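# Retrieve the tote from beneath the desk

## Task

Bring the tote out from beneath the desk so that at the end it stands upright and lies wholly outside the desk, neither under it nor resting on its top. The utility cart must also be upright at the end, or the task fails. The robot must not topple or finish leaning, which also fails it. The result only counts if the tote stays put without the robot holding it.

## Robot and tools

Robot: a Hello Robot Stretch 3 with one arm. It has a two-wheeled base (0.33 m long, 0.34 m wide), a lift that slides up a mast, and a telescoping arm that reaches out to the robot's right. To move the gripper forward or back, drive the base, which cannot move sideways. Turning in place pivots about the point midway between the wheels, 0.05 m behind the front edge. With the arm pulled in and the wrist folded, a turn sweeps a circle of radius 0.28 m. An unfolded, level wrist reaches outside that circle.

Frames: the base frame sits on the floor between the drive wheels, with x forward, y left and z up. hand_pose is reported in this frame, at the point where the closed fingertips meet. With all wrist joints at 0, that hand frame has x pointing up, y pointing back along the arm toward the mast, and z pointing rearward. The odometry frame is the base frame as it was when the scene began. Its heading runs from -3.142 to 3.142, positive to the left. Wheel slip is counted as travel.

Tool execute_actions: the argument actions is a list holding one action, or none to just read the state and images. The optional cameras list may contain head_camera, nav_camera, wrist_camera or all. Leaving it out gives every camera; [] gives none. An action may contain:
- base: exactly one key. translate_m is a straight-line offset in metres from where the base currently is, from -1 to 1, positive forward. rotate_rad is an in-place turn offset in radians, from -3.2 to 3.2, positive counter-clockwise seen from above.
- joints: a dictionary of absolute targets keyed by joint name. lift_m is 0 to 1.1 (arm height). arm_m is 0 to 0.52 (extension). wrist_yaw_rad is -1.345 to 4.42: 0 is along the arm, positive swings toward the front, and 3.0 is folded over the base. wrist_pitch_rad is -0.451... correction: wrist_pitch_rad is -1.57 to 0.451, where 0 is level and negative tips the fingertips down. wrist_roll_rad is -2.911 to 2.911, with 0 meaning the fingers sit side by side. gripper_m is -0.089 to 0.179; larger means wider, and the actual tip gap is somewhat smaller than the value. head_pan_rad is -3.953 to 1.73 (0 forward, positive left, -1.57 along the arm). head_tilt_rad is -1.53 to 0.419 (negative looks down).
- contact_limits: only arm_m, an effort percentage from 1 to 100 at which the arm stops with contact_stop. Lower values are gentler, but very low values stop at once.
Base and joint motions start together. Joints or a base left out of an action may keep pushing toward earlier targets. Unknown keys or out-of-range numbers cause the whole call to be refused, and nothing moves. If a result reports a stop, the later calls in that same reply do not run. No action runs longer than 15 s.

Tool wait: seconds from 0 to 10. It commands nothing and returns state and images.
Tool zoom_image: camera plus region [x0, y0, x1, y1] in pixels of that camera's latest full image. The region can be at most 504 by 504. Image sizes: head_camera 896x504, nav_camera 672x504, wrist_camera 644x364.
Tool finished_scene: scene number. It ends the scene permanently and reports success, so call it only once the tote is out, upright and released.

Result lines: base_status and joint_status give how each motion ended. done means the target was reached (for the base, that the wheels turned the full amount). off_target means it stopped short and may still be pushing. contact_stop, time_out and torque_fault drop the old target. on_its_own describes uncommanded behaviour; there, "held at" is a held target, not the actual position. motor_effort is a percentage, signed toward higher joint values, with the peak in brackets. Readings are noisy and biased. Positive wheel effort drives forward. lidar_m gives 12 distances from the base origin, in 30-degree sectors counter-clockwise from straight ahead (4th left, 7th behind, 10th right), in a plane 0.17 m up; it misses low or clear objects. wrist_depth_mm and head_depth_mm are 7x7 grids of median depths; the head grid is sideways. base_tilt is in degrees, and forward and right are positive. turned_by_wheels and turned_by_imu report the rotation since the last result.

Speed: the base moves fast only when stowed, meaning lift_m under 0.30, arm_m under 0.03 and wrist_yaw_rad over 2.54. Otherwise it is limited to 0.10 m/s and 0.63 rad/s.

Safety:
- Fold or unfold the wrist only with lift_m between 0.32 and 0.95, wrist_pitch_rad -0.4 and roll near 0. Once folded, the lift may go down to 0.25.
- If wrist_yaw_rad is below -0.4, keep pitch at -0.5 or lower.
- The arm and lift stop and go slack on firm contact. The base, wrist and head do not stop; they keep pushing.
- Wrist servos overloaded for several seconds shut off for 10 s.
- Pushing something immovable with the gripper above about 0.45 m can tip the robot, and a repeated push after a contact stop makes this more likely.
- Do not drive while the gripper pushes on or hooks a fixed object.
- If the robot snags or leans, reverse in small steps, free the gripper, and lower the lift to about 0.2.
- To grip, command gripper_m below the object's width. To release, command at least 0.02 above the contact value. The reading does not show whether you are holding something.
- Avoid drops, slams and hard shoves.
- Do not knock over the cart.
- Let the tote go before finishing the scene.

The simulation keeps running while you reply. Camera calibration (K, distortion, T_world_to_cam) is supplied and is approximately correct.

Each tool is called in YAML: its name, and indented under it one key for each argument.

## Session

execute_actions:
  actions: []

Scene clock: 0.00 s.
base_odometry: x=+0.000 y=+0.000 heading=+0.000 (m, m, rad; odometry frame)
turned_by_wheels: +0.000 (rad since the last result)
turned_by_imu: +0.000 (rad since the last result)
base_tilt: forward=-1.1 right=-1.5 (deg)
lidar_m: 1.64 1.12 1.34 1.75 1.77 2.11 1.85 2.15 2.62 1.99 2.05 1.79
head_depth_mm: 1703 1703 1712 1721 1696 1724 1720 / 1672 1674 1677 1673 1683 1675 1676 / 1602 1620 1629 1635 1636 1644 1648 / 1590 1600 1600 1614 1596 1606 1601 / 1552 1557 1569 1551 1552 1557 1562 / 1515 1514 1527 1524 1529 1541 1533 / 1496 1493 1493 1494 1487 1510 1502
base_status: not commanded
joint_positions: lift_m=+0.394 arm_m=-0.003 wrist_yaw_rad=+3.137 wrist_pitch_rad=-0.473 wrist_roll_rad=-0.007 gripper_m=+0.037 head_pan_rad=+0.013 head_tilt_rad=-0.007
joint_status: not commanded
motor_effort: left_wheel=-1 right_wheel=+0 lift_m=+20 arm_m=+0 wrist_yaw_rad=+0 wrist_pitch_rad=+5 wrist_roll_rad=+0 gripper_m=+0 head_pan_rad=+0 head_tilt_rad=+2 (%)
hand_pose: x=-0.0203 y=+0.0750 z=+0.3948 quat_wxyz=(+0.167, +0.685, +0.165, +0.689) (m; base frame)
wrist_depth_mm: - - - - - - - / - - - - - - - / - - - - - - - / 852 872 - 876 889 904 911 / 709 715 724 716 736 741 746 / 608 617 - 617 638 618 626 / 534 539 - 572 539 540 548
pictures: head_camera (sideways: a quarter turn clockwise sets it upright), nav_camera (sideways: a quarter turn counterclockwise sets it upright), wrist_camera
Images, in order (width x height): head_camera 896x504, nav_camera 672x504, wrist_camera 644x364.

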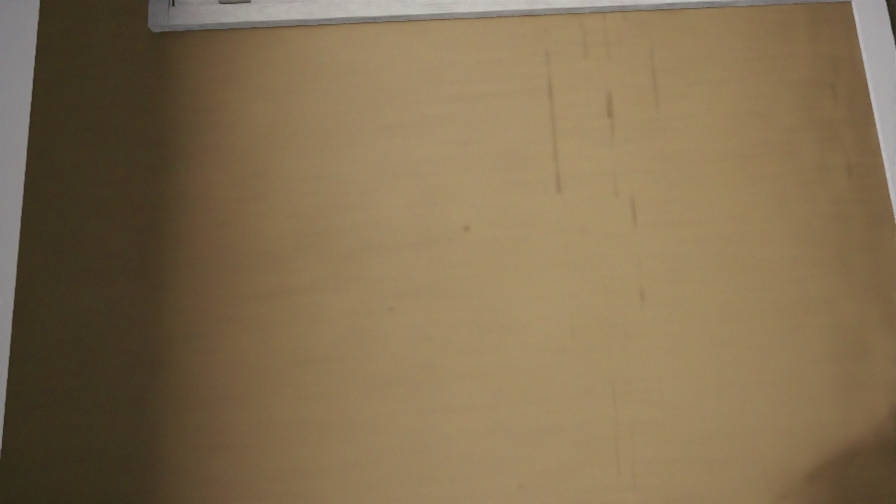

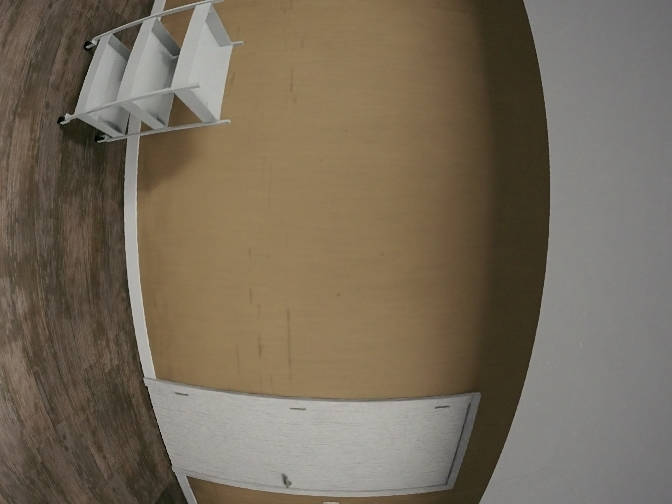

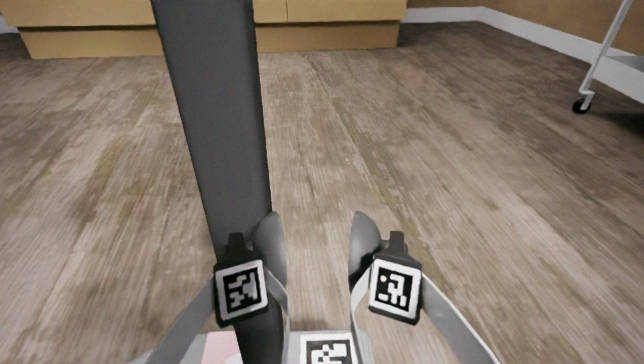

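execute_actions:
  actions:
    - {"joints":{"head_pan_rad":1.2,"head_tilt_rad":-0.5}}
  cameras: ["head_camera","nav_camera"]

execute_actions:
  actions:
    - {"joints":{"head_pan_rad":-2.6,"head_tilt_rad":-0.5}}
  cameras: ["head_camera","nav_camera"]

Scene clock: 6.87 s.
base_odometry: x=+0.000 y=+0.000 heading=+0.000 (m, m, rad; odometry frame)
turned_by_wheels: +0.000 (rad since the last result)
turned_by_imu: +0.001 (rad since the last result)
base_tilt: forward=-1.1 right=-1.4 (deg)
lidar_m: 1.63 1.12 1.34 1.75 1.77 2.11 1.85 2.14 2.62 2.00 2.05 1.79
head_depth_mm: 1640 1764 1859 1566 1582 1469 1234 / 1819 1973 2129 2268 1834 1498 1237 / 2027 2191 2415 2483 1917 1507 1247 / 2307 2495 2744 2610 1913 1515 1243 / 2224 2414 2614 2656 1940 1506 1252 / 2104 2226 1781 1942 1953 1518 1253 / 1968 2112 1673 1803 1885 1526 1259
base_status: not commanded
joint_positions: lift_m=+0.394 arm_m=-0.003 wrist_yaw_rad=+3.137 wrist_pitch_rad=-0.473 wrist_roll_rad=-0.007 gripper_m=+0.037 head_pan_rad=+1.193 head_tilt_rad=-0.493
joint_status: all done
motor_effort: left_wheel=+0(0) right_wheel=+0(0) lift_m=+20(21) arm_m=+0(0) wrist_yaw_rad=-1(1) wrist_pitch_rad=+5(5) wrist_roll_rad=+0(0) gripper_m=+0(0) head_pan_rad=+3(51) head_tilt_rad=-3(30) (%)
hand_pose: x=-0.0203 y=+0.0750 z=+0.3948 quat_wxyz=(+0.167, +0.685, +0.165, +0.689) (m; base frame)
wrist_depth_mm: - - - - - - - / - - - - - - - / - - - - - - - / 869 869 - 865 880 894 910 / 709 721 721 734 740 738 739 / 606 631 - 618 656 636 630 / 536 550 - 571 532 553 546
pictures: head_camera (sideways: a quarter turn clockwise sets it upright), nav_camera (sideways: a quarter turn counterclockwise sets it upright)
camera_calibration (this result's frames):
head_camera: T_world_to_cam=[[-0.220687, -0.456026, -0.86217, 1.15007], [-0.903964, 0.427577, 0.00522756, -0.00203508], [0.36626, 0.780525, -0.506592, 0.618045], [0, 0, 0, 1]] pos_world=[0.0255998, 0.0429308, 1.30466]
nav_camera: T_world_to_cam=[[0.181717, 0.445277, 0.87676, -1.10135], [0.927194, -0.374577, -0.00193535, 0.048169], [0.327552, 0.813278, -0.480925, 0.5812], [0, 0, 0, 1]] pos_world=[-0.0349015, 0.0357698, 1.24522]
Images, in order (width x height): head_camera 896x504, nav_camera 672x504.

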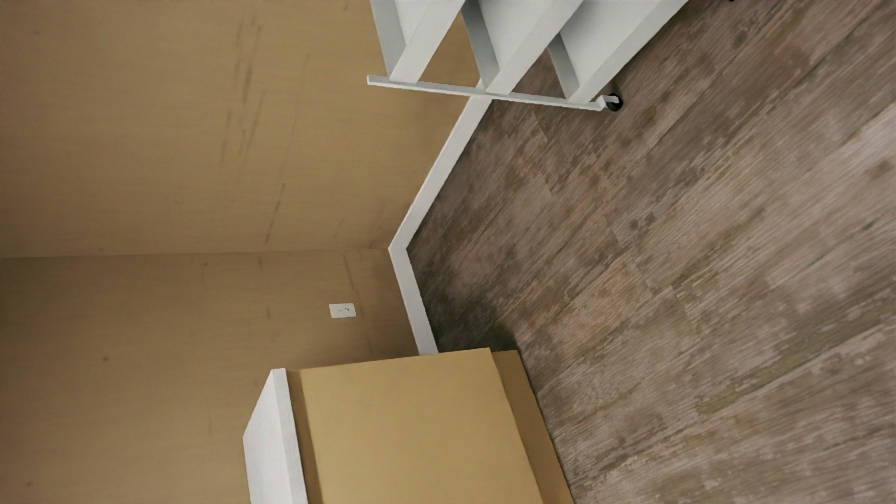

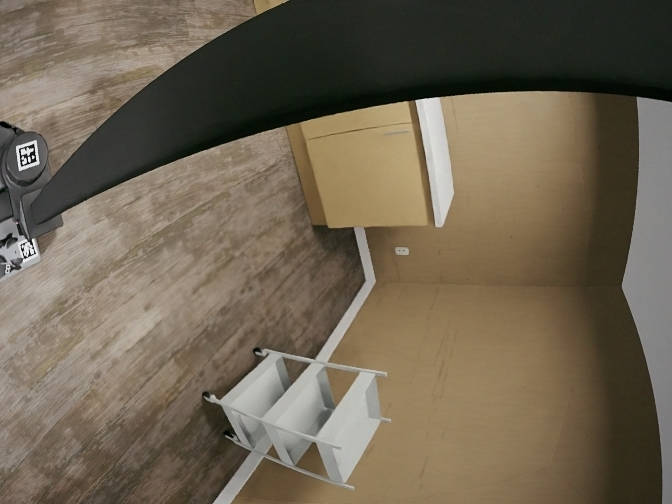

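Scene clock: 9.23 s.
base_odometry: x=+0.000 y=+0.000 heading=+0.000 (m, m, rad; odometry frame)
turned_by_wheels: +0.000 (rad since the last result)
turned_by_imu: +0.001 (rad since the last result)
base_tilt: forward=-1.2 right=-1.5 (deg)
lidar_m: 1.64 1.12 1.34 1.75 1.77 2.11 1.85 2.14 2.62 2.00 2.05 1.79
head_depth_mm: 1663 1818 1974 2177 1920 1505 1229 / 1725 1886 2057 2263 1911 1506 1239 / 1766 1938 2136 2326 1915 1500 1243 / 1831 2024 2219 2375 1928 1518 1247 / 1904 2070 2331 2516 1938 1520 1242 / 1971 2165 2391 2548 1949 1516 1257 / 2046 2258 2513 2709 1949 1519 1260
base_status: not commanded
joint_positions: lift_m=+0.394 arm_m=-0.003 wrist_yaw_rad=+3.137 wrist_pitch_rad=-0.473 wrist_roll_rad=-0.007 gripper_m=+0.037 head_pan_rad=-2.593 head_tilt_rad=-0.494
joint_status: all done
motor_effort: left_wheel=+0(0) right_wheel=+0(0) lift_m=+20(20) arm_m=+0(0) wrist_yaw_rad=-1(0) wrist_pitch_rad=+5(6) wrist_roll_rad=+0(0) gripper_m=+0(0) head_pan_rad=-4(50) head_tilt_rad=-3(4) (%)
hand_pose: x=-0.0203 y=+0.0750 z=+0.3948 quat_wxyz=(+0.167, +0.685, +0.165, +0.689) (m; base frame)
wrist_depth_mm: - - - - - - - / - - - - - - - / - - - - - - - / 859 879 - 877 891 907 896 / 715 709 708 724 739 739 737 / 613 611 - 617 647 626 634 / 540 543 - 573 547 540 552
pictures: head_camera (sideways: a quarter turn clockwise sets it upright), nav_camera (sideways: a quarter turn counterclockwise sets it upright)
camera_calibration (this result's frames):
head_camera: T_world_to_cam=[[0.450501, 0.232353, -0.86201, 1.14576], [0.466234, -0.884646, 0.00520736, -0.010367], [-0.761364, -0.404244, -0.506864, 0.625278], [0, 0, 0, 1]] pos_world=[-0.035269, -0.022627, 1.30464]
nav_camera: T_world_to_cam=[[-0.412886, -0.247154, 0.876607, -1.09752], [-0.516631, 0.856206, -0.00193348, 0.0569739], [-0.750079, -0.45368, -0.481203, 0.588135], [0, 0, 0, 1]] pos_world=[0.0174312, -0.0532124, 1.24522]
Images, in order (width x height): head_camera 896x504, nav_camera 672x504.

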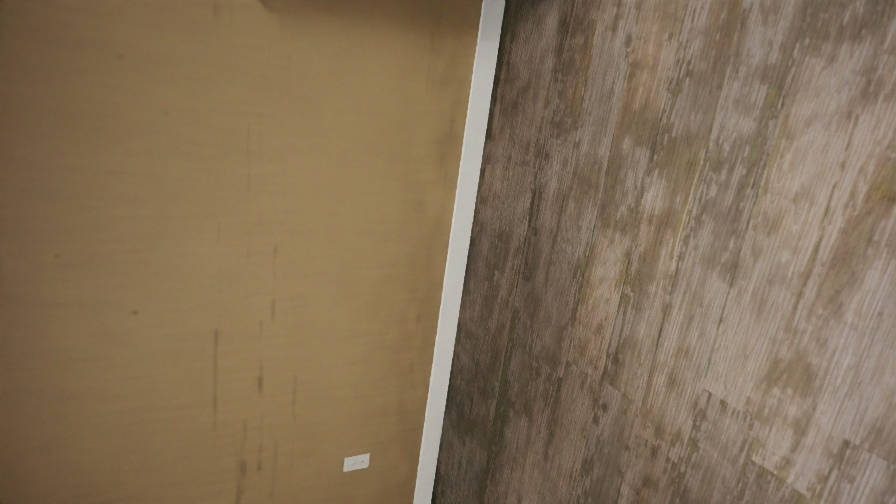

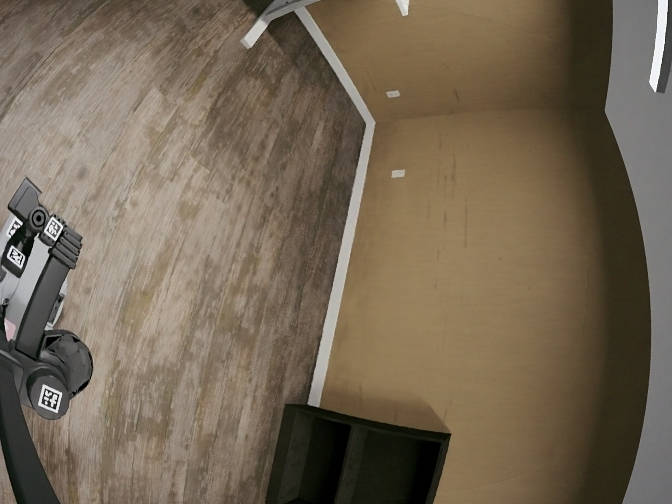

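execute_actions:
  actions:
    - {"joints":{"head_pan_rad":-1.5,"head_tilt_rad":-0.5,"lift_m":0.27}}
  cameras: ["head_camera","nav_camera"]

Scene clock: 13.90 s.
base_odometry: x=+0.000 y=+0.000 heading=+0.000 (m, m, rad; odometry frame)
turned_by_wheels: +0.000 (rad since the last result)
turned_by_imu: +0.001 (rad since the last result)
base_tilt: forward=-1.2 right=-1.5 (deg)
lidar_m: 1.64 1.12 1.34 1.75 1.77 2.11 1.85 2.14 2.61 1.99 2.05 1.80
head_depth_mm: 2078 2261 2530 2595 1889 1490 1234 / 2022 2240 2455 2600 1919 1499 1237 / 1993 2130 2375 2340 1926 1509 1247 / 1984 2091 2339 2508 1923 1512 1245 / 1919 2101 2313 2497 1934 1518 1245 / 1882 2049 2279 2451 1942 1522 1249 / 1867 2011 2247 2434 1954 1525 1261
base_status: not commanded
joint_positions: lift_m=+0.270 arm_m=-0.003 wrist_yaw_rad=+3.137 wrist_pitch_rad=-0.474 wrist_roll_rad=-0.007 gripper_m=+0.037 head_pan_rad=-1.507 head_tilt_rad=-0.494
joint_status: all done
motor_effort: left_wheel=+0(1) right_wheel=+0(0) lift_m=+15(19) arm_m=+0(0) wrist_yaw_rad=-1(0) wrist_pitch_rad=+6(6) wrist_roll_rad=+0(0) gripper_m=+1(0) head_pan_rad=+5(53) head_tilt_rad=-3(3) (%)
hand_pose: x=-0.0203 y=+0.0750 z=+0.2707 quat_wxyz=(+0.167, +0.685, +0.165, +0.689) (m; base frame)
wrist_depth_mm: - - - - - - - / - - - - - - - / 815 818 - 835 842 851 874 / 659 667 - 663 672 679 682 / 546 543 548 557 570 563 562 / 467 - - - 487 482 479 / - - - - 412 417 420
pictures: head_camera (sideways: a quarter turn clockwise sets it upright), nav_camera (sideways: a quarter turn counterclockwise sets it upright)
camera_calibration (this result's frames):
head_camera: T_world_to_cam=[[0.00457337, 0.506871, -0.86201, 1.14848], [0.999986, -0.000166853, 0.00520729, -0.0136228], [0.0024956, -0.862022, -0.506865, 0.62062], [0, 0, 0, 1]] pos_world=[0.00682139, -0.0471472, 1.30464]
nav_camera: T_world_to_cam=[[0.0260626, -0.480501, 0.876607, -1.1002], [-0.998333, -0.0576774, -0.00193347, 0.0599123], [0.0514894, -0.875095, -0.481204, 0.583247], [0, 0, 0, 1]] pos_world=[0.0584554, -0.0147942, 1.24522]
Images, in order (width x height): head_camera 896x504, nav_camera 672x504.

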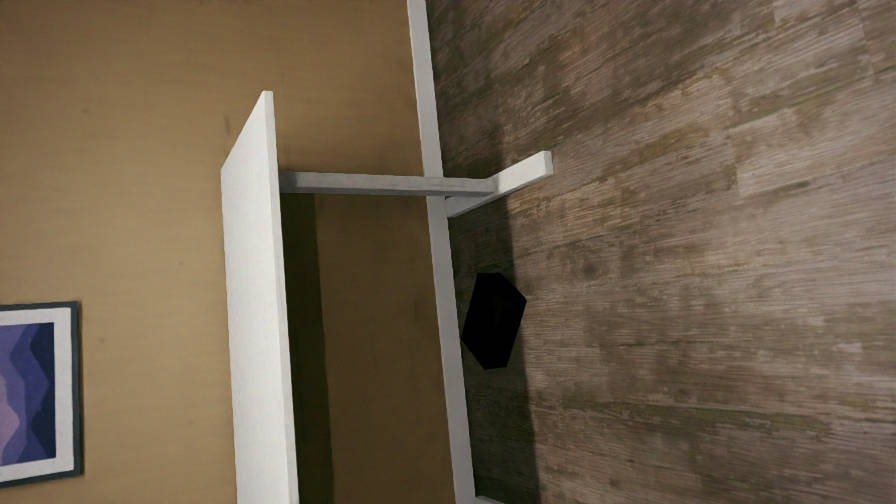

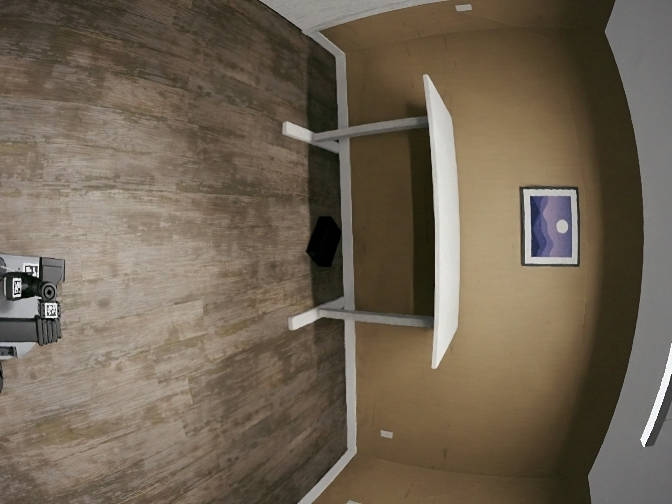

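execute_actions:
  actions:
    - {"base":{"rotate_rad":-1.43}}
  cameras: []

execute_actions:
  actions:
    - {"base":{"translate_m":1.0}}
  cameras: []

execute_actions:
  actions:
    - {"base":{"translate_m":0.17}}
  cameras: []

execute_actions:
  actions:
    - {"base":{"rotate_rad":1.58},"joints":{"head_tilt_rad":-1.0}}
  cameras: []

execute_actions:
  actions:
    - {"joints":{"lift_m":0.4,"wrist_pitch_rad":-0.4}}
  cameras: []

execute_actions:
  actions:
    - {"joints":{"wrist_yaw_rad":0,"gripper_m":0.1}}

Scene clock: 30.97 s.
base_odometry: x=+0.000 y=+0.000 heading=-1.430 (m, m, rad; odometry frame)
turned_by_wheels: -1.430 (rad since the last result)
turned_by_imu: -1.434 (rad since the last result)
base_tilt: forward=-1.2 right=-1.4 (deg)
lidar_m: 2.00 2.06 1.70 1.64 1.34 1.81 1.75 1.82 2.10 1.85 2.20 2.00
head_depth_mm: 1739 1891 2047 2247 1883 1493 1233 / 1752 1870 2018 2227 1904 1505 1240 / 1752 1866 2015 2261 1906 1514 1237 / 1725 1892 2076 2296 1939 1502 1248 / 1732 1906 2069 2294 1921 1522 1250 / 1727 1882 2078 2269 1931 1521 1252 / 1738 1879 2066 2289 1961 1520 1259
base_status: done
joint_positions: lift_m=+0.270 arm_m=-0.003 wrist_yaw_rad=+3.137 wrist_pitch_rad=-0.474 wrist_roll_rad=-0.007 gripper_m=+0.037 head_pan_rad=-1.507 head_tilt_rad=-0.494
joint_status: not commanded
motor_effort: left_wheel=+2(12) right_wheel=-4(10) lift_m=+15(15) arm_m=+0(0) wrist_yaw_rad=-1(0) wrist_pitch_rad=+6(5) wrist_roll_rad=+0(0) gripper_m=+0(0) head_pan_rad=+4(5) head_tilt_rad=-3(3) (%)
hand_pose: x=-0.0203 y=+0.0749 z=+0.2707 quat_wxyz=(+0.167, +0.685, +0.165, +0.689) (m; base frame)
wrist_depth_mm: - - - - - - - / - - - - - - - / 824 815 - 835 864 850 880 / 650 664 - 670 668 671 678 / 542 549 543 553 567 558 565 / 468 - - - 487 474 482 / - - - - 414 421 416
pictures: none
No camera images: the call's "cameras" was empty. Leave "cameras" out to get every camera's image.

Scene clock: 35.90 s.
base_odometry: x=+0.141 y=-0.990 heading=-1.430 (m, m, rad; odometry frame)
turned_by_wheels: +0.000 (rad since the last result)
turned_by_imu: +0.002 (rad since the last result)
base_tilt: forward=-1.2 right=-1.5 (deg)
lidar_m: 1.39 1.16 1.70 1.62 1.70 1.79 2.75 2.73 2.20 2.12 1.99 1.05
head_depth_mm: 1738 1914 2093 2277 1902 1498 1240 / 1738 1909 2102 2294 1900 1503 1237 / 1731 1898 2083 2307 1903 1508 1251 / 1710 1909 2095 2276 1938 1509 1247 / 1725 1894 2079 2295 1934 1526 1250 / 1728 1880 2075 2297 1944 1517 1257 / 1725 1868 2041 2306 1944 1520 1258
base_status: done
joint_positions: lift_m=+0.270 arm_m=-0.003 wrist_yaw_rad=+3.137 wrist_pitch_rad=-0.474 wrist_roll_rad=-0.007 gripper_m=+0.037 head_pan_rad=-1.507 head_tilt_rad=-0.494
joint_status: not commanded
motor_effort: left_wheel=+2(11) right_wheel=-4(8) lift_m=+16(15) arm_m=+0(0) wrist_yaw_rad=+0(0) wrist_pitch_rad=+5(6) wrist_roll_rad=+0(0) gripper_m=+0(0) head_pan_rad=+5(4) head_tilt_rad=-3(3) (%)
hand_pose: x=-0.0203 y=+0.0749 z=+0.2707 quat_wxyz=(+0.167, +0.685, +0.165, +0.689) (m; base frame)
wrist_depth_mm: - - - - - - - / - - - - - - - / 818 825 - 833 845 849 837 / 643 661 - 667 673 679 686 / 545 550 547 552 567 558 567 / 466 - - - 485 479 482 / - - - - 414 413 419
pictures: none
No camera images: the call's "cameras" was empty. Leave "cameras" out to get every camera's image.

Scene clock: 38.13 s.
base_odometry: x=+0.165 y=-1.158 heading=-1.430 (m, m, rad; odometry frame)
turned_by_wheels: +0.000 (rad since the last result)
turned_by_imu: +0.001 (rad since the last result)
base_tilt: forward=-1.2 right=-1.5 (deg)
lidar_m: 1.22 1.04 1.70 1.62 1.70 1.93 2.92 2.86 2.21 2.12 1.75 0.90
head_depth_mm: 1742 1896 2091 2297 1906 1499 1242 / 1731 1897 2068 2293 1911 1508 1241 / 1737 1887 2069 2275 1888 1504 1238 / 1738 1869 2079 2293 1922 1510 1248 / 1729 1891 2063 2310 1934 1527 1252 / 1721 1889 2084 2279 1946 1519 1253 / 1722 1874 2045 2304 1962 1531 1250
base_status: done
joint_positions: lift_m=+0.270 arm_m=-0.003 wrist_yaw_rad=+3.137 wrist_pitch_rad=-0.474 wrist_roll_rad=-0.007 gripper_m=+0.037 head_pan_rad=-1.507 head_tilt_rad=-0.494
joint_status: not commanded
motor_effort: left_wheel=+2(11) right_wheel=-4(9) lift_m=+16(15) arm_m=+0(0) wrist_yaw_rad=+0(1) wrist_pitch_rad=+6(5) wrist_roll_rad=+0(0) gripper_m=+1(1) head_pan_rad=+4(5) head_tilt_rad=-3(3) (%)
hand_pose: x=-0.0203 y=+0.0749 z=+0.2707 quat_wxyz=(+0.167, +0.685, +0.165, +0.689) (m; base frame)
wrist_depth_mm: - - - - - - - / - - - - - - - / 826 817 - 841 837 841 830 / 652 659 - 668 664 683 678 / 541 546 545 555 569 557 567 / 472 - - - 486 475 480 / - - - - 414 417 419
pictures: none
No camera images: the call's "cameras" was empty. Leave "cameras" out to get every camera's image.

Scene clock: 40.33 s.
base_odometry: x=+0.165 y=-1.158 heading=+0.150 (m, m, rad; odometry frame)
turned_by_wheels: +1.580 (rad since the last result)
turned_by_imu: +1.586 (rad since the last result)
base_tilt: forward=-1.1 right=-1.5 (deg)
lidar_m: 1.62 1.71 1.94 2.92 2.85 2.20 2.12 1.74 0.91 1.22 1.04 1.69
head_depth_mm: 665 539 1593 1419 1312 1190 1074 / 662 539 1611 1506 1321 1182 - / 662 537 1606 1481 1322 1216 - / 662 536 1603 1503 1321 1224 - / 658 535 1602 1474 1324 1186 1070 / 657 535 1601 1493 1329 1191 1069 / 658 534 1599 1499 1326 1178 1066
base_status: done
joint_positions: lift_m=+0.270 arm_m=-0.003 wrist_yaw_rad=+3.137 wrist_pitch_rad=-0.474 wrist_roll_rad=-0.007 gripper_m=+0.037 head_pan_rad=-1.507 head_tilt_rad=-0.988
joint_status: all done
motor_effort: left_wheel=-4(11) right_wheel=+4(14) lift_m=+16(16) arm_m=+0(0) wrist_yaw_rad=+0(0) wrist_pitch_rad=+6(6) wrist_roll_rad=+0(0) gripper_m=+0(0) head_pan_rad=+4(4) head_tilt_rad=-6(33) (%)
hand_pose: x=-0.0203 y=+0.0749 z=+0.2707 quat_wxyz=(+0.167, +0.685, +0.165, +0.689) (m; base frame)
wrist_depth_mm: - - - - - - - / - - - - - - - / 802 821 - 846 844 861 872 / 648 653 - 668 677 675 687 / 536 540 552 558 557 556 567 / 473 - - - 489 479 479 / - - - - 411 417 420
pictures: none
No camera images: the call's "cameras" was empty. Leave "cameras" out to get every camera's image.

Scene clock: 42.33 s.
base_odometry: x=+0.165 y=-1.158 heading=+0.150 (m, m, rad; odometry frame)
turned_by_wheels: +0.000 (rad since the last result)
turned_by_imu: +0.000 (rad since the last result)
base_tilt: forward=-1.1 right=-1.5 (deg)
lidar_m: 1.63 1.71 1.93 2.92 2.87 2.20 2.12 1.74 0.91 1.22 1.04 1.69
head_depth_mm: 664 539 1596 1429 1312 1187 1073 / 662 537 1624 1502 1330 1209 - / 660 538 1622 1471 1327 1216 - / 659 536 1615 1508 1321 1218 - / 658 535 1606 1478 1317 1185 1070 / 656 534 1607 1493 1320 1189 1069 / 656 535 1598 1493 1328 1179 1067
base_status: not commanded
joint_positions: lift_m=+0.400 arm_m=-0.003 wrist_yaw_rad=+3.137 wrist_pitch_rad=-0.422 wrist_roll_rad=-0.007 gripper_m=+0.037 head_pan_rad=-1.507 head_tilt_rad=-0.988
joint_status: all done
motor_effort: left_wheel=-3(4) right_wheel=+4(4) lift_m=+25(27) arm_m=+0(0) wrist_yaw_rad=+0(1) wrist_pitch_rad=+10(12) wrist_roll_rad=+0(0) gripper_m=+0(0) head_pan_rad=+4(5) head_tilt_rad=-6(6) (%)
hand_pose: x=-0.0202 y=+0.0818 z=+0.4115 quat_wxyz=(+0.149, +0.689, +0.147, +0.694) (m; base frame)
wrist_depth_mm: - - - - - - - / - - - - - - - / - - - - - - - / 959 948 - 960 965 982 974 / 772 780 - 782 816 794 809 / 655 653 - 654 694 672 679 / 562 566 555 584 570 567 581
pictures: none
No camera images: the call's "cameras" was empty. Leave "cameras" out to get every camera's image.

Scene clock: 44.90 s.
base_odometry: x=+0.165 y=-1.158 heading=+0.150 (m, m, rad; odometry frame)
turned_by_wheels: +0.000 (rad since the last result)
turned_by_imu: +0.001 (rad since the last result)
base_tilt: forward=-1.1 right=-1.5 (deg)
lidar_m: 1.62 1.70 1.93 2.92 2.86 2.20 2.12 1.73 0.91 1.22 1.03 1.69
head_depth_mm: 663 539 1572 1426 1312 1185 1077 / 662 538 1627 1502 1333 1209 - / 662 537 1619 1477 1332 1227 - / 658 537 1613 1496 1350 1199 - / 661 536 1611 1473 1325 1184 1071 / 658 535 1603 1498 1321 1186 1069 / 656 533 1604 1495 1328 1182 1073
base_status: not commanded
joint_positions: lift_m=+0.400 arm_m=-0.003 wrist_yaw_rad=+0.002 wrist_pitch_rad=-0.422 wrist_roll_rad=-0.007 gripper_m=+0.100 head_pan_rad=-1.507 head_tilt_rad=-0.988
joint_status: all done
motor_effort: left_wheel=-4(4) right_wheel=+4(4) lift_m=+25(24) arm_m=+0(0) wrist_yaw_rad=-2(1) wrist_pitch_rad=+10(10) wrist_roll_rad=+0(0) gripper_m=+1(89) head_pan_rad=+4(4) head_tilt_rad=-6(6) (%)
hand_pose: x=-0.0211 y=-0.3660 z=+0.4115 quat_wxyz=(+0.694, +0.149, -0.689, -0.147) (m; base frame)
wrist_depth_mm: 876 898 901 893 908 925 893 / 937 937 950 - 979 999 562 / - - - - - - 622 / 923 956 903 883 968 910 893 / 784 789 748 716 784 760 770 / 650 665 651 655 660 671 650 / 575 554 566 577 576 568 561
pictures: head_camera (sideways: a quarter turn clockwise sets it upright), nav_camera (sideways: a quarter turn counterclockwise sets it upright), wrist_camera
camera_calibration (this result's frames):
head_camera: T_world_to_cam=[[-0.0180864, 0.854557, -0.519043, 0.701663], [0.999655, 0.00557501, -0.0256549, 0.0265517], [-0.0190299, -0.519328, -0.854363, 1.07271], [0, 0, 0, 1]] pos_world=[0.00656159, -0.0426712, 1.28136]
nav_camera: T_world_to_cam=[[0.0493382, -0.837988, 0.543453, -0.666144], [-0.998312, -0.0580617, 0.00110391, 0.0559575], [0.0306287, -0.54259, -0.839439, 1.04932], [0, 0, 0, 1]] pos_world=[0.05659, 0.0143803, 1.2428]
wrist_camera: T_world_to_cam=[[-0.999606, 0.0230335, 0.0160451, -0.0234488], [-0.00132365, 0.532275, -0.84657, 0.579363], [-0.0280399, -0.846258, -0.532035, 0.0742943], [0, 0, 0, 1]] pos_world=[-0.0205895, -0.244968, 0.530375]
Images, in order (width x height): head_camera 896x504, nav_camera 672x504, wrist_camera 644x364.

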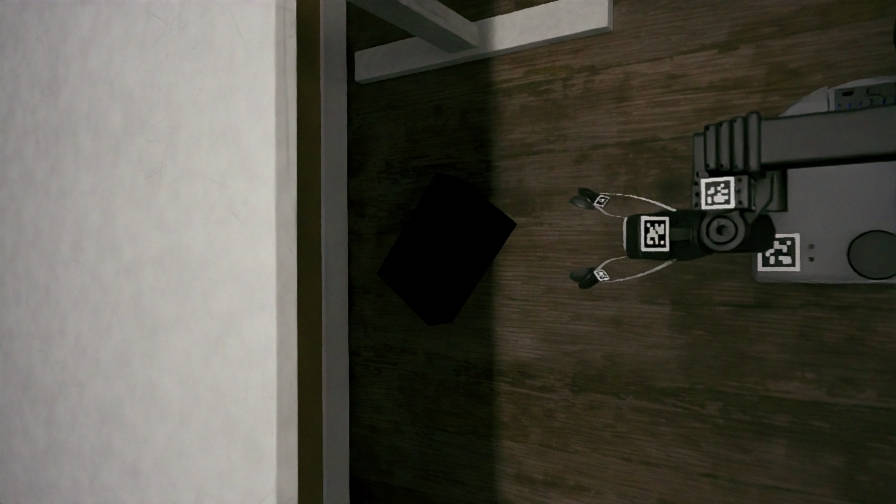

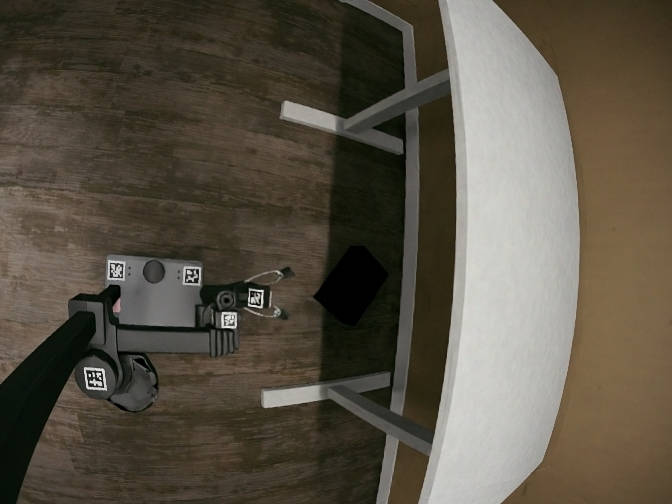

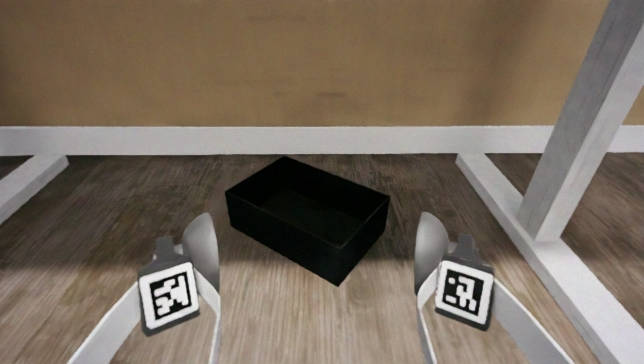

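execute_actions:
  actions:
    - {"joints":{"wrist_pitch_rad":-1.0,"gripper_m":0.0,"arm_m":0.48,"lift_m":0.3}}

Scene clock: 57.03 s.
base_odometry: x=+0.165 y=-1.158 heading=+0.150 (m, m, rad; odometry frame)
turned_by_wheels: +0.000 (rad since the last result)
turned_by_imu: +0.002 (rad since the last result)
base_tilt: forward=-1.2 right=-1.5 (deg)
lidar_m: 1.62 1.71 1.93 2.91 2.87 2.20 2.12 1.74 0.91 1.22 1.03 1.69
head_depth_mm: 663 539 1594 1418 1308 1180 1076 / 662 538 1620 1518 1326 1183 - / 660 537 1617 1491 1320 1197 - / 659 536 1611 1459 1318 1195 - / 657 536 1607 1475 1330 1186 1069 / 658 535 1593 1492 1319 1184 1072 / 655 533 1599 1496 1323 1185 1069
base_status: not commanded
joint_positions: lift_m=+0.300 arm_m=+0.480 wrist_yaw_rad=+0.000 wrist_pitch_rad=-1.003 wrist_roll_rad=-0.007 gripper_m=+0.000 head_pan_rad=-1.507 head_tilt_rad=-0.988
joint_status: all done
motor_effort: left_wheel=-4(3) right_wheel=+4(4) lift_m=+15(21) arm_m=+4(4) wrist_yaw_rad=+0(2) wrist_pitch_rad=+1(9) wrist_roll_rad=+0(0) gripper_m=-2(89) head_pan_rad=+4(4) head_tilt_rad=-6(6) (%)
hand_pose: x=-0.0216 y=-0.7421 z=+0.2099 quat_wxyz=(+0.622, +0.341, -0.618, -0.339) (m; base frame)
wrist_depth_mm: 487 493 497 506 513 516 509 / 451 459 406 387 478 481 484 / 424 355 419 422 374 446 445 / 397 390 399 402 398 406 418 / 370 374 377 384 379 383 392 / 352 354 360 - 354 364 370 / 334 334 337 336 335 346 349
pictures: head_camera (sideways: a quarter turn clockwise sets it upright), nav_camera (sideways: a quarter turn counterclockwise sets it upright), wrist_camera
camera_calibration (this result's frames):
head_camera: T_world_to_cam=[[-0.0180864, 0.854557, -0.519043, 0.701663], [0.999655, 0.00557502, -0.0256549, 0.0265517], [-0.0190299, -0.519328, -0.854363, 1.07271], [0, 0, 0, 1]] pos_world=[0.00656159, -0.0426712, 1.28136]
nav_camera: T_world_to_cam=[[0.0493382, -0.837989, 0.543453, -0.666144], [-0.998312, -0.0580617, 0.00110391, 0.0559575], [0.0306287, -0.54259, -0.839439, 1.04932], [0, 0, 0, 1]] pos_world=[0.05659, 0.0143803, 1.2428]
wrist_camera: T_world_to_cam=[[-0.999552, 0.0124838, 0.0272031, -0.0222251], [0.0000701269, 0.90984, -0.41496, 0.798479], [-0.0299307, -0.414772, -0.909433, 0.0481791], [0, 0, 0, 1]] pos_world=[-0.0208291, -0.706227, 0.375757]
Images, in order (width x height): head_camera 896x504, nav_camera 672x504, wrist_camera 644x364.

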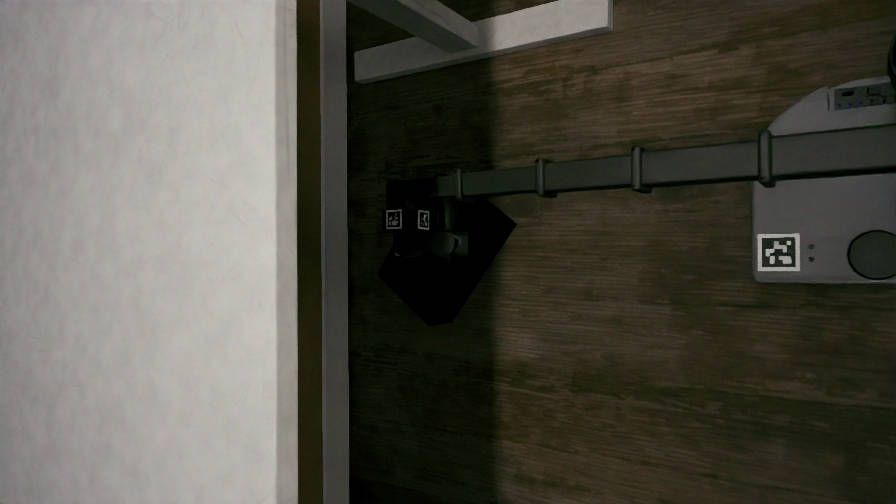

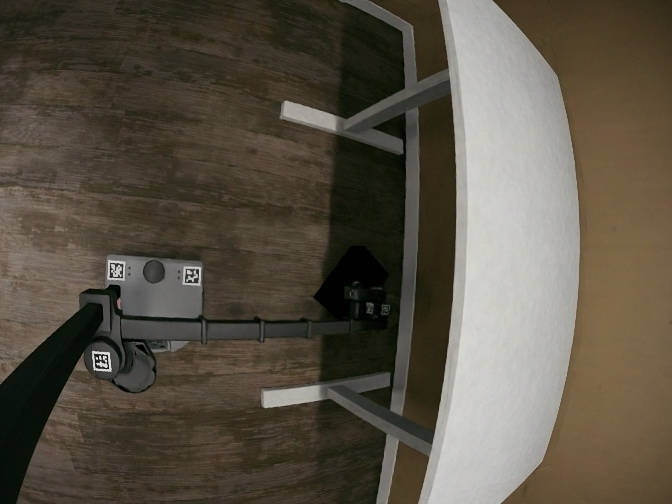

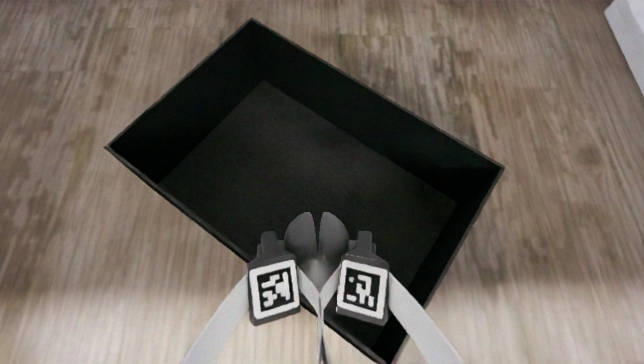

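execute_actions:
  actions:
    - {"joints":{"wrist_pitch_rad":-0.85,"arm_m":0.52}}
  cameras: []

execute_actions:
  actions:
    - {"joints":{"lift_m":0.12}}

Scene clock: 62.30 s.
base_odometry: x=+0.165 y=-1.158 heading=+0.150 (m, m, rad; odometry frame)
turned_by_wheels: +0.000 (rad since the last result)
turned_by_imu: +0.001 (rad since the last result)
base_tilt: forward=-1.2 right=-1.5 (deg)
lidar_m: 1.62 1.71 1.93 2.92 2.85 2.20 2.12 1.73 0.91 1.22 1.03 1.69
head_depth_mm: 660 537 1595 1429 1306 1189 1078 / 662 537 1623 1508 1328 1189 - / 661 537 1614 1519 1322 1197 - / 659 536 1618 1475 1324 1191 - / 658 537 1601 1468 1325 1185 1063 / 658 536 1597 1492 1324 1182 1071 / 656 535 1593 1500 1326 1183 1074
base_status: not commanded
joint_positions: lift_m=+0.300 arm_m=+0.517 wrist_yaw_rad=+0.000 wrist_pitch_rad=-0.866 wrist_roll_rad=-0.007 gripper_m=+0.000 head_pan_rad=-1.507 head_tilt_rad=-0.988
joint_status: all done
joint sent to its limit — the command would take arm_m past its upper limit, so that joint was sent only as far as its limit.
motor_effort: left_wheel=-4(4) right_wheel=+4(4) lift_m=+15(16) arm_m=+4(4) wrist_yaw_rad=-1(0) wrist_pitch_rad=+7(5) wrist_roll_rad=+0(0) gripper_m=-2(2) head_pan_rad=+4(4) head_tilt_rad=-6(6) (%)
hand_pose: x=-0.0216 y=-0.8094 z=+0.2281 quat_wxyz=(+0.644, +0.298, -0.639, -0.296) (m; base frame)
wrist_depth_mm: 495 489 493 497 504 516 521 / 532 538 543 544 557 558 566 / 478 486 474 502 494 510 499 / 439 447 414 419 454 455 461 / 403 357 405 414 357 422 426 / 372 368 373 - 380 371 387 / 348 348 346 349 349 353 365
pictures: none
No camera images: the call's "cameras" was empty. Leave "cameras" out to get every camera's image.

Scene clock: 64.77 s.
base_odometry: x=+0.165 y=-1.158 heading=+0.150 (m, m, rad; odometry frame)
turned_by_wheels: +0.000 (rad since the last result)
turned_by_imu: +0.001 (rad since the last result)
base_tilt: forward=-1.2 right=-1.5 (deg)
lidar_m: 1.62 1.71 1.93 2.91 2.86 2.20 2.12 1.73 0.91 1.22 1.03 1.69
head_depth_mm: 663 538 1582 1419 1306 1191 1075 / 662 537 1624 1500 1333 1190 - / 660 537 1633 1513 1348 1206 - / 658 535 1615 1504 1317 1195 - / 660 534 1595 1466 1335 1191 1070 / 654 536 1612 1501 1320 1185 1071 / 657 534 1600 1499 1316 1183 1068
base_status: not commanded
joint_positions: lift_m=+0.120 arm_m=+0.517 wrist_yaw_rad=+0.000 wrist_pitch_rad=-0.866 wrist_roll_rad=-0.007 gripper_m=+0.000 head_pan_rad=-1.507 head_tilt_rad=-0.988
joint_status: all done
motor_effort: left_wheel=-4(4) right_wheel=+4(4) lift_m=+15(15) arm_m=+4(4) wrist_yaw_rad=+0(1) wrist_pitch_rad=+7(7) wrist_roll_rad=+0(0) gripper_m=-2(2) head_pan_rad=+5(5) head_tilt_rad=-6(6) (%)
hand_pose: x=-0.0216 y=-0.8095 z=+0.0482 quat_wxyz=(+0.644, +0.298, -0.639, -0.296) (m; base frame)
wrist_depth_mm: 180 217 269 228 189 340 340 / 195 237 280 266 213 179 167 / 208 248 255 258 247 201 169 / 222 231 233 235 235 228 189 / 196 212 213 222 218 219 195 / 128 195 197 - 201 202 166 / 182 120 183 184 186 186 146
pictures: head_camera (sideways: a quarter turn clockwise sets it upright), nav_camera (sideways: a quarter turn counterclockwise sets it upright), wrist_camera
camera_calibration (this result's frames):
head_camera: T_world_to_cam=[[-0.0180866, 0.854557, -0.519043, 0.701663], [0.999655, 0.00557525, -0.0256549, 0.0265517], [-0.0190298, -0.519328, -0.854363, 1.07271], [0, 0, 0, 1]] pos_world=[0.0065616, -0.0426712, 1.28136]
nav_camera: T_world_to_cam=[[0.0493384, -0.837989, 0.543453, -0.666144], [-0.998312, -0.0580619, 0.00110391, 0.0559575], [0.0306289, -0.54259, -0.839439, 1.04932], [0, 0, 0, 1]] pos_world=[0.05659, 0.0143803, 1.2428]
wrist_camera: T_world_to_cam=[[-0.999553, 0.0159862, 0.0252522, -0.0140417], [-0.0000327176, 0.844337, -0.535812, 0.745523], [-0.029887, -0.535573, -0.84396, -0.227831], [0, 0, 0, 1]] pos_world=[-0.0208202, -0.751268, 0.207535]
Images, in order (width x height): head_camera 896x504, nav_camera 672x504, wrist_camera 644x364.

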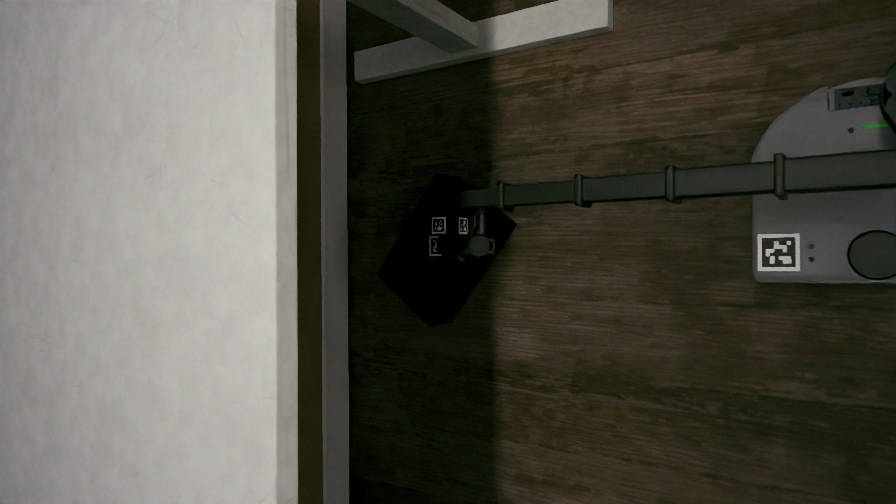

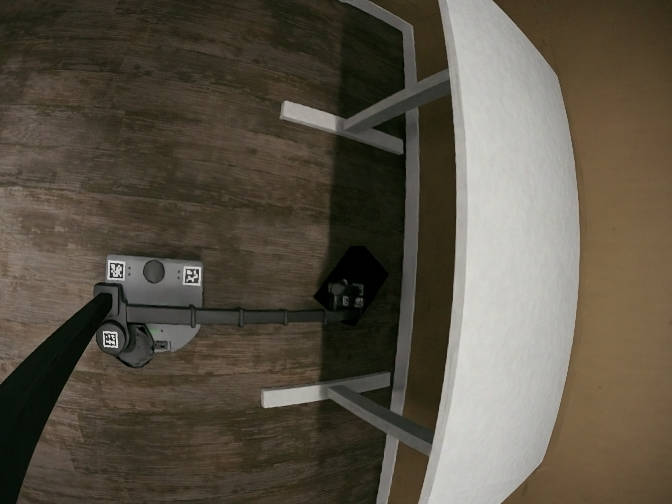

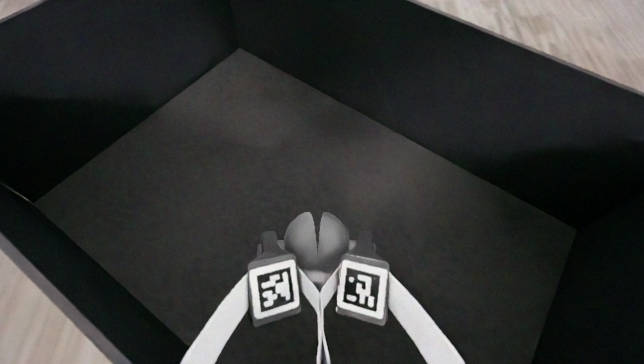

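Steepen the hook and pull.

execute_actions:
  actions:
    - {"joints":{"wrist_pitch_rad":-1.3,"lift_m":0.17}}
  cameras: []

execute_actions:
  actions:
    - {"joints":{"arm_m":0.2}}

Scene clock: 68.70 s.
base_odometry: x=+0.165 y=-1.158 heading=+0.150 (m, m, rad; odometry frame)
turned_by_wheels: +0.000 (rad since the last result)
turned_by_imu: +0.001 (rad since the last result)
base_tilt: forward=-1.2 right=-1.4 (deg)
lidar_m: 1.62 1.71 1.93 2.92 2.87 2.20 2.12 1.74 0.91 1.22 1.03 1.69
head_depth_mm: 662 539 1592 1430 1315 1183 1070 / 662 539 1626 1506 1329 1191 - / 661 537 1612 1524 1332 1185 - / 659 535 1603 1486 1321 1196 - / 658 535 1612 1469 1327 1185 1069 / 657 534 1595 1510 1323 1185 1067 / 656 534 1598 1492 1324 1183 1070
base_status: not commanded
joint_positions: lift_m=+0.170 arm_m=+0.517 wrist_yaw_rad=-0.002 wrist_pitch_rad=-1.297 wrist_roll_rad=-0.007 gripper_m=+0.000 head_pan_rad=-1.507 head_tilt_rad=-0.988
joint_status: all done
motor_effort: left_wheel=-4(7) right_wheel=+5(9) lift_m=+25(27) arm_m=+2(4) wrist_yaw_rad=+1(2) wrist_pitch_rad=-2(11) wrist_roll_rad=+0(0) gripper_m=-2(2) head_pan_rad=+4(5) head_tilt_rad=-6(6) (%)
hand_pose: x=-0.0217 y=-0.7081 z=+0.0552 quat_wxyz=(+0.565, +0.428, -0.562, -0.426) (m; base frame)
wrist_depth_mm: 224 226 229 231 231 187 153 / 220 222 224 227 230 219 173 / 162 218 220 222 226 226 157 / 214 173 218 219 222 196 143 / 213 139 212 218 216 153 226 / 210 210 133 - 177 137 221 / 207 208 174 183 159 216 219
pictures: none
No camera images: the call's "cameras" was empty. Leave "cameras" out to get every camera's image.

Scene clock: 72.23 s.
base_odometry: x=+0.165 y=-1.158 heading=+0.150 (m, m, rad; odometry frame)
turned_by_wheels: +0.000 (rad since the last result)
turned_by_imu: +0.001 (rad since the last result)
base_tilt: forward=-1.1 right=-1.4 (deg)
lidar_m: 1.62 1.71 1.94 2.92 2.86 2.20 2.12 1.73 0.91 1.22 1.04 1.69
head_depth_mm: 665 537 1578 1432 1319 1186 1075 / 663 536 1620 1511 1341 1183 - / 660 538 1616 1503 1348 1191 - / 659 537 1608 1492 1341 1190 - / 661 536 1606 1492 1305 1185 1070 / 656 536 1598 1502 1329 1189 1075 / 656 534 1596 1498 1317 1178 1070
base_status: not commanded
joint_positions: lift_m=+0.170 arm_m=+0.200 wrist_yaw_rad=+0.000 wrist_pitch_rad=-1.295 wrist_roll_rad=-0.007 gripper_m=+0.000 head_pan_rad=-1.507 head_tilt_rad=-0.988
joint_status: all done
motor_effort: left_wheel=-4(4) right_wheel=+3(5) lift_m=+24(25) arm_m=-4(5) wrist_yaw_rad=+0(1) wrist_pitch_rad=-2(3) wrist_roll_rad=+0(0) gripper_m=-2(2) head_pan_rad=+4(4) head_tilt_rad=-6(7) (%)
hand_pose: x=-0.0216 y=-0.3918 z=+0.0553 quat_wxyz=(+0.566, +0.428, -0.562, -0.425) (m; base frame)
wrist_depth_mm: 177 227 230 232 234 193 153 / 147 223 226 228 231 218 167 / 221 170 222 226 226 227 165 / 217 166 217 220 222 178 229 / 214 214 181 217 213 150 227 / 211 213 146 - 138 220 222 / 207 209 175 146 214 216 218
pictures: head_camera (sideways: a quarter turn clockwise sets it upright), nav_camera (sideways: a quarter turn counterclockwise sets it upright), wrist_camera
camera_calibration (this result's frames):
head_camera: T_world_to_cam=[[-0.0180862, 0.854557, -0.519043, 0.701663], [0.999655, 0.00557477, -0.0256549, 0.0265517], [-0.01903, -0.519328, -0.854363, 1.07271], [0, 0, 0, 1]] pos_world=[0.00656158, -0.0426712, 1.28136]
nav_camera: T_world_to_cam=[[0.049338, -0.837989, 0.543453, -0.666144], [-0.998312, -0.0580615, 0.00110391, 0.0559575], [0.0306286, -0.54259, -0.839439, 1.04932], [0, 0, 0, 1]] pos_world=[0.05659, 0.0143803, 1.2428]
wrist_camera: T_world_to_cam=[[-0.999552, 0.00427743, 0.0296313, -0.0257469], [0.000209829, 0.990718, -0.135937, 0.43186], [-0.0299377, -0.13587, -0.990274, 0.166592], [0, 0, 0, 1]] pos_world=[-0.0208386, -0.405106, 0.22444]
Images, in order (width x height): head_camera 896x504, nav_camera 672x504, wrist_camera 644x364.

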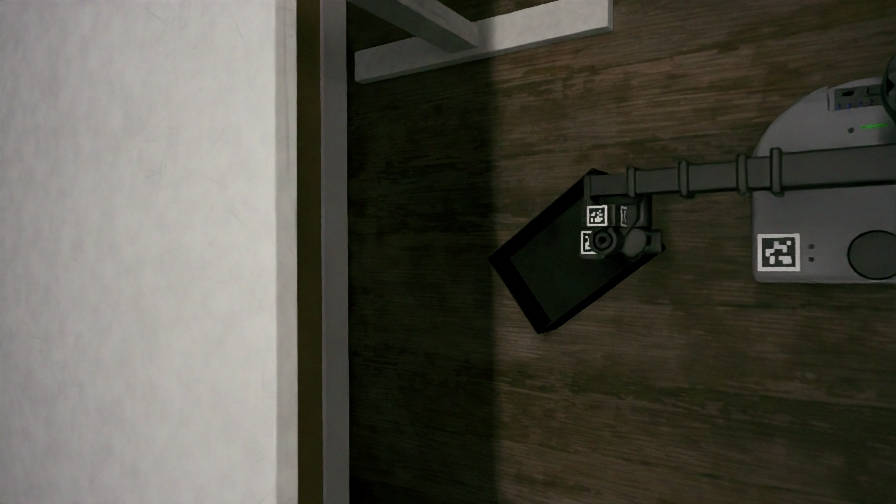

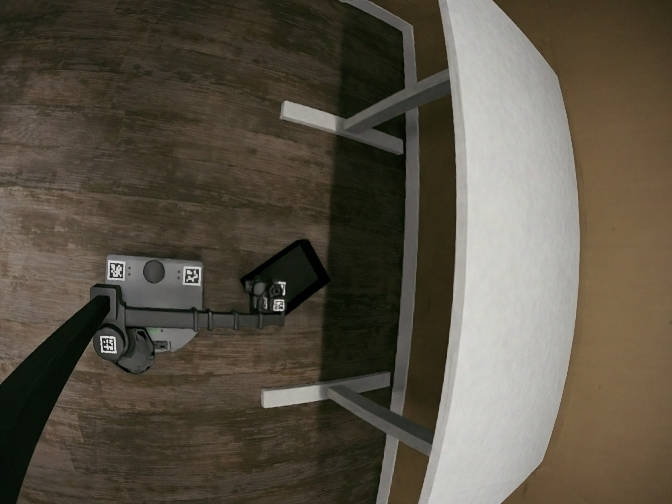

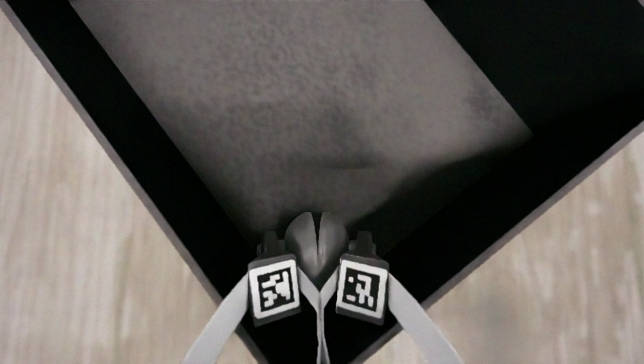

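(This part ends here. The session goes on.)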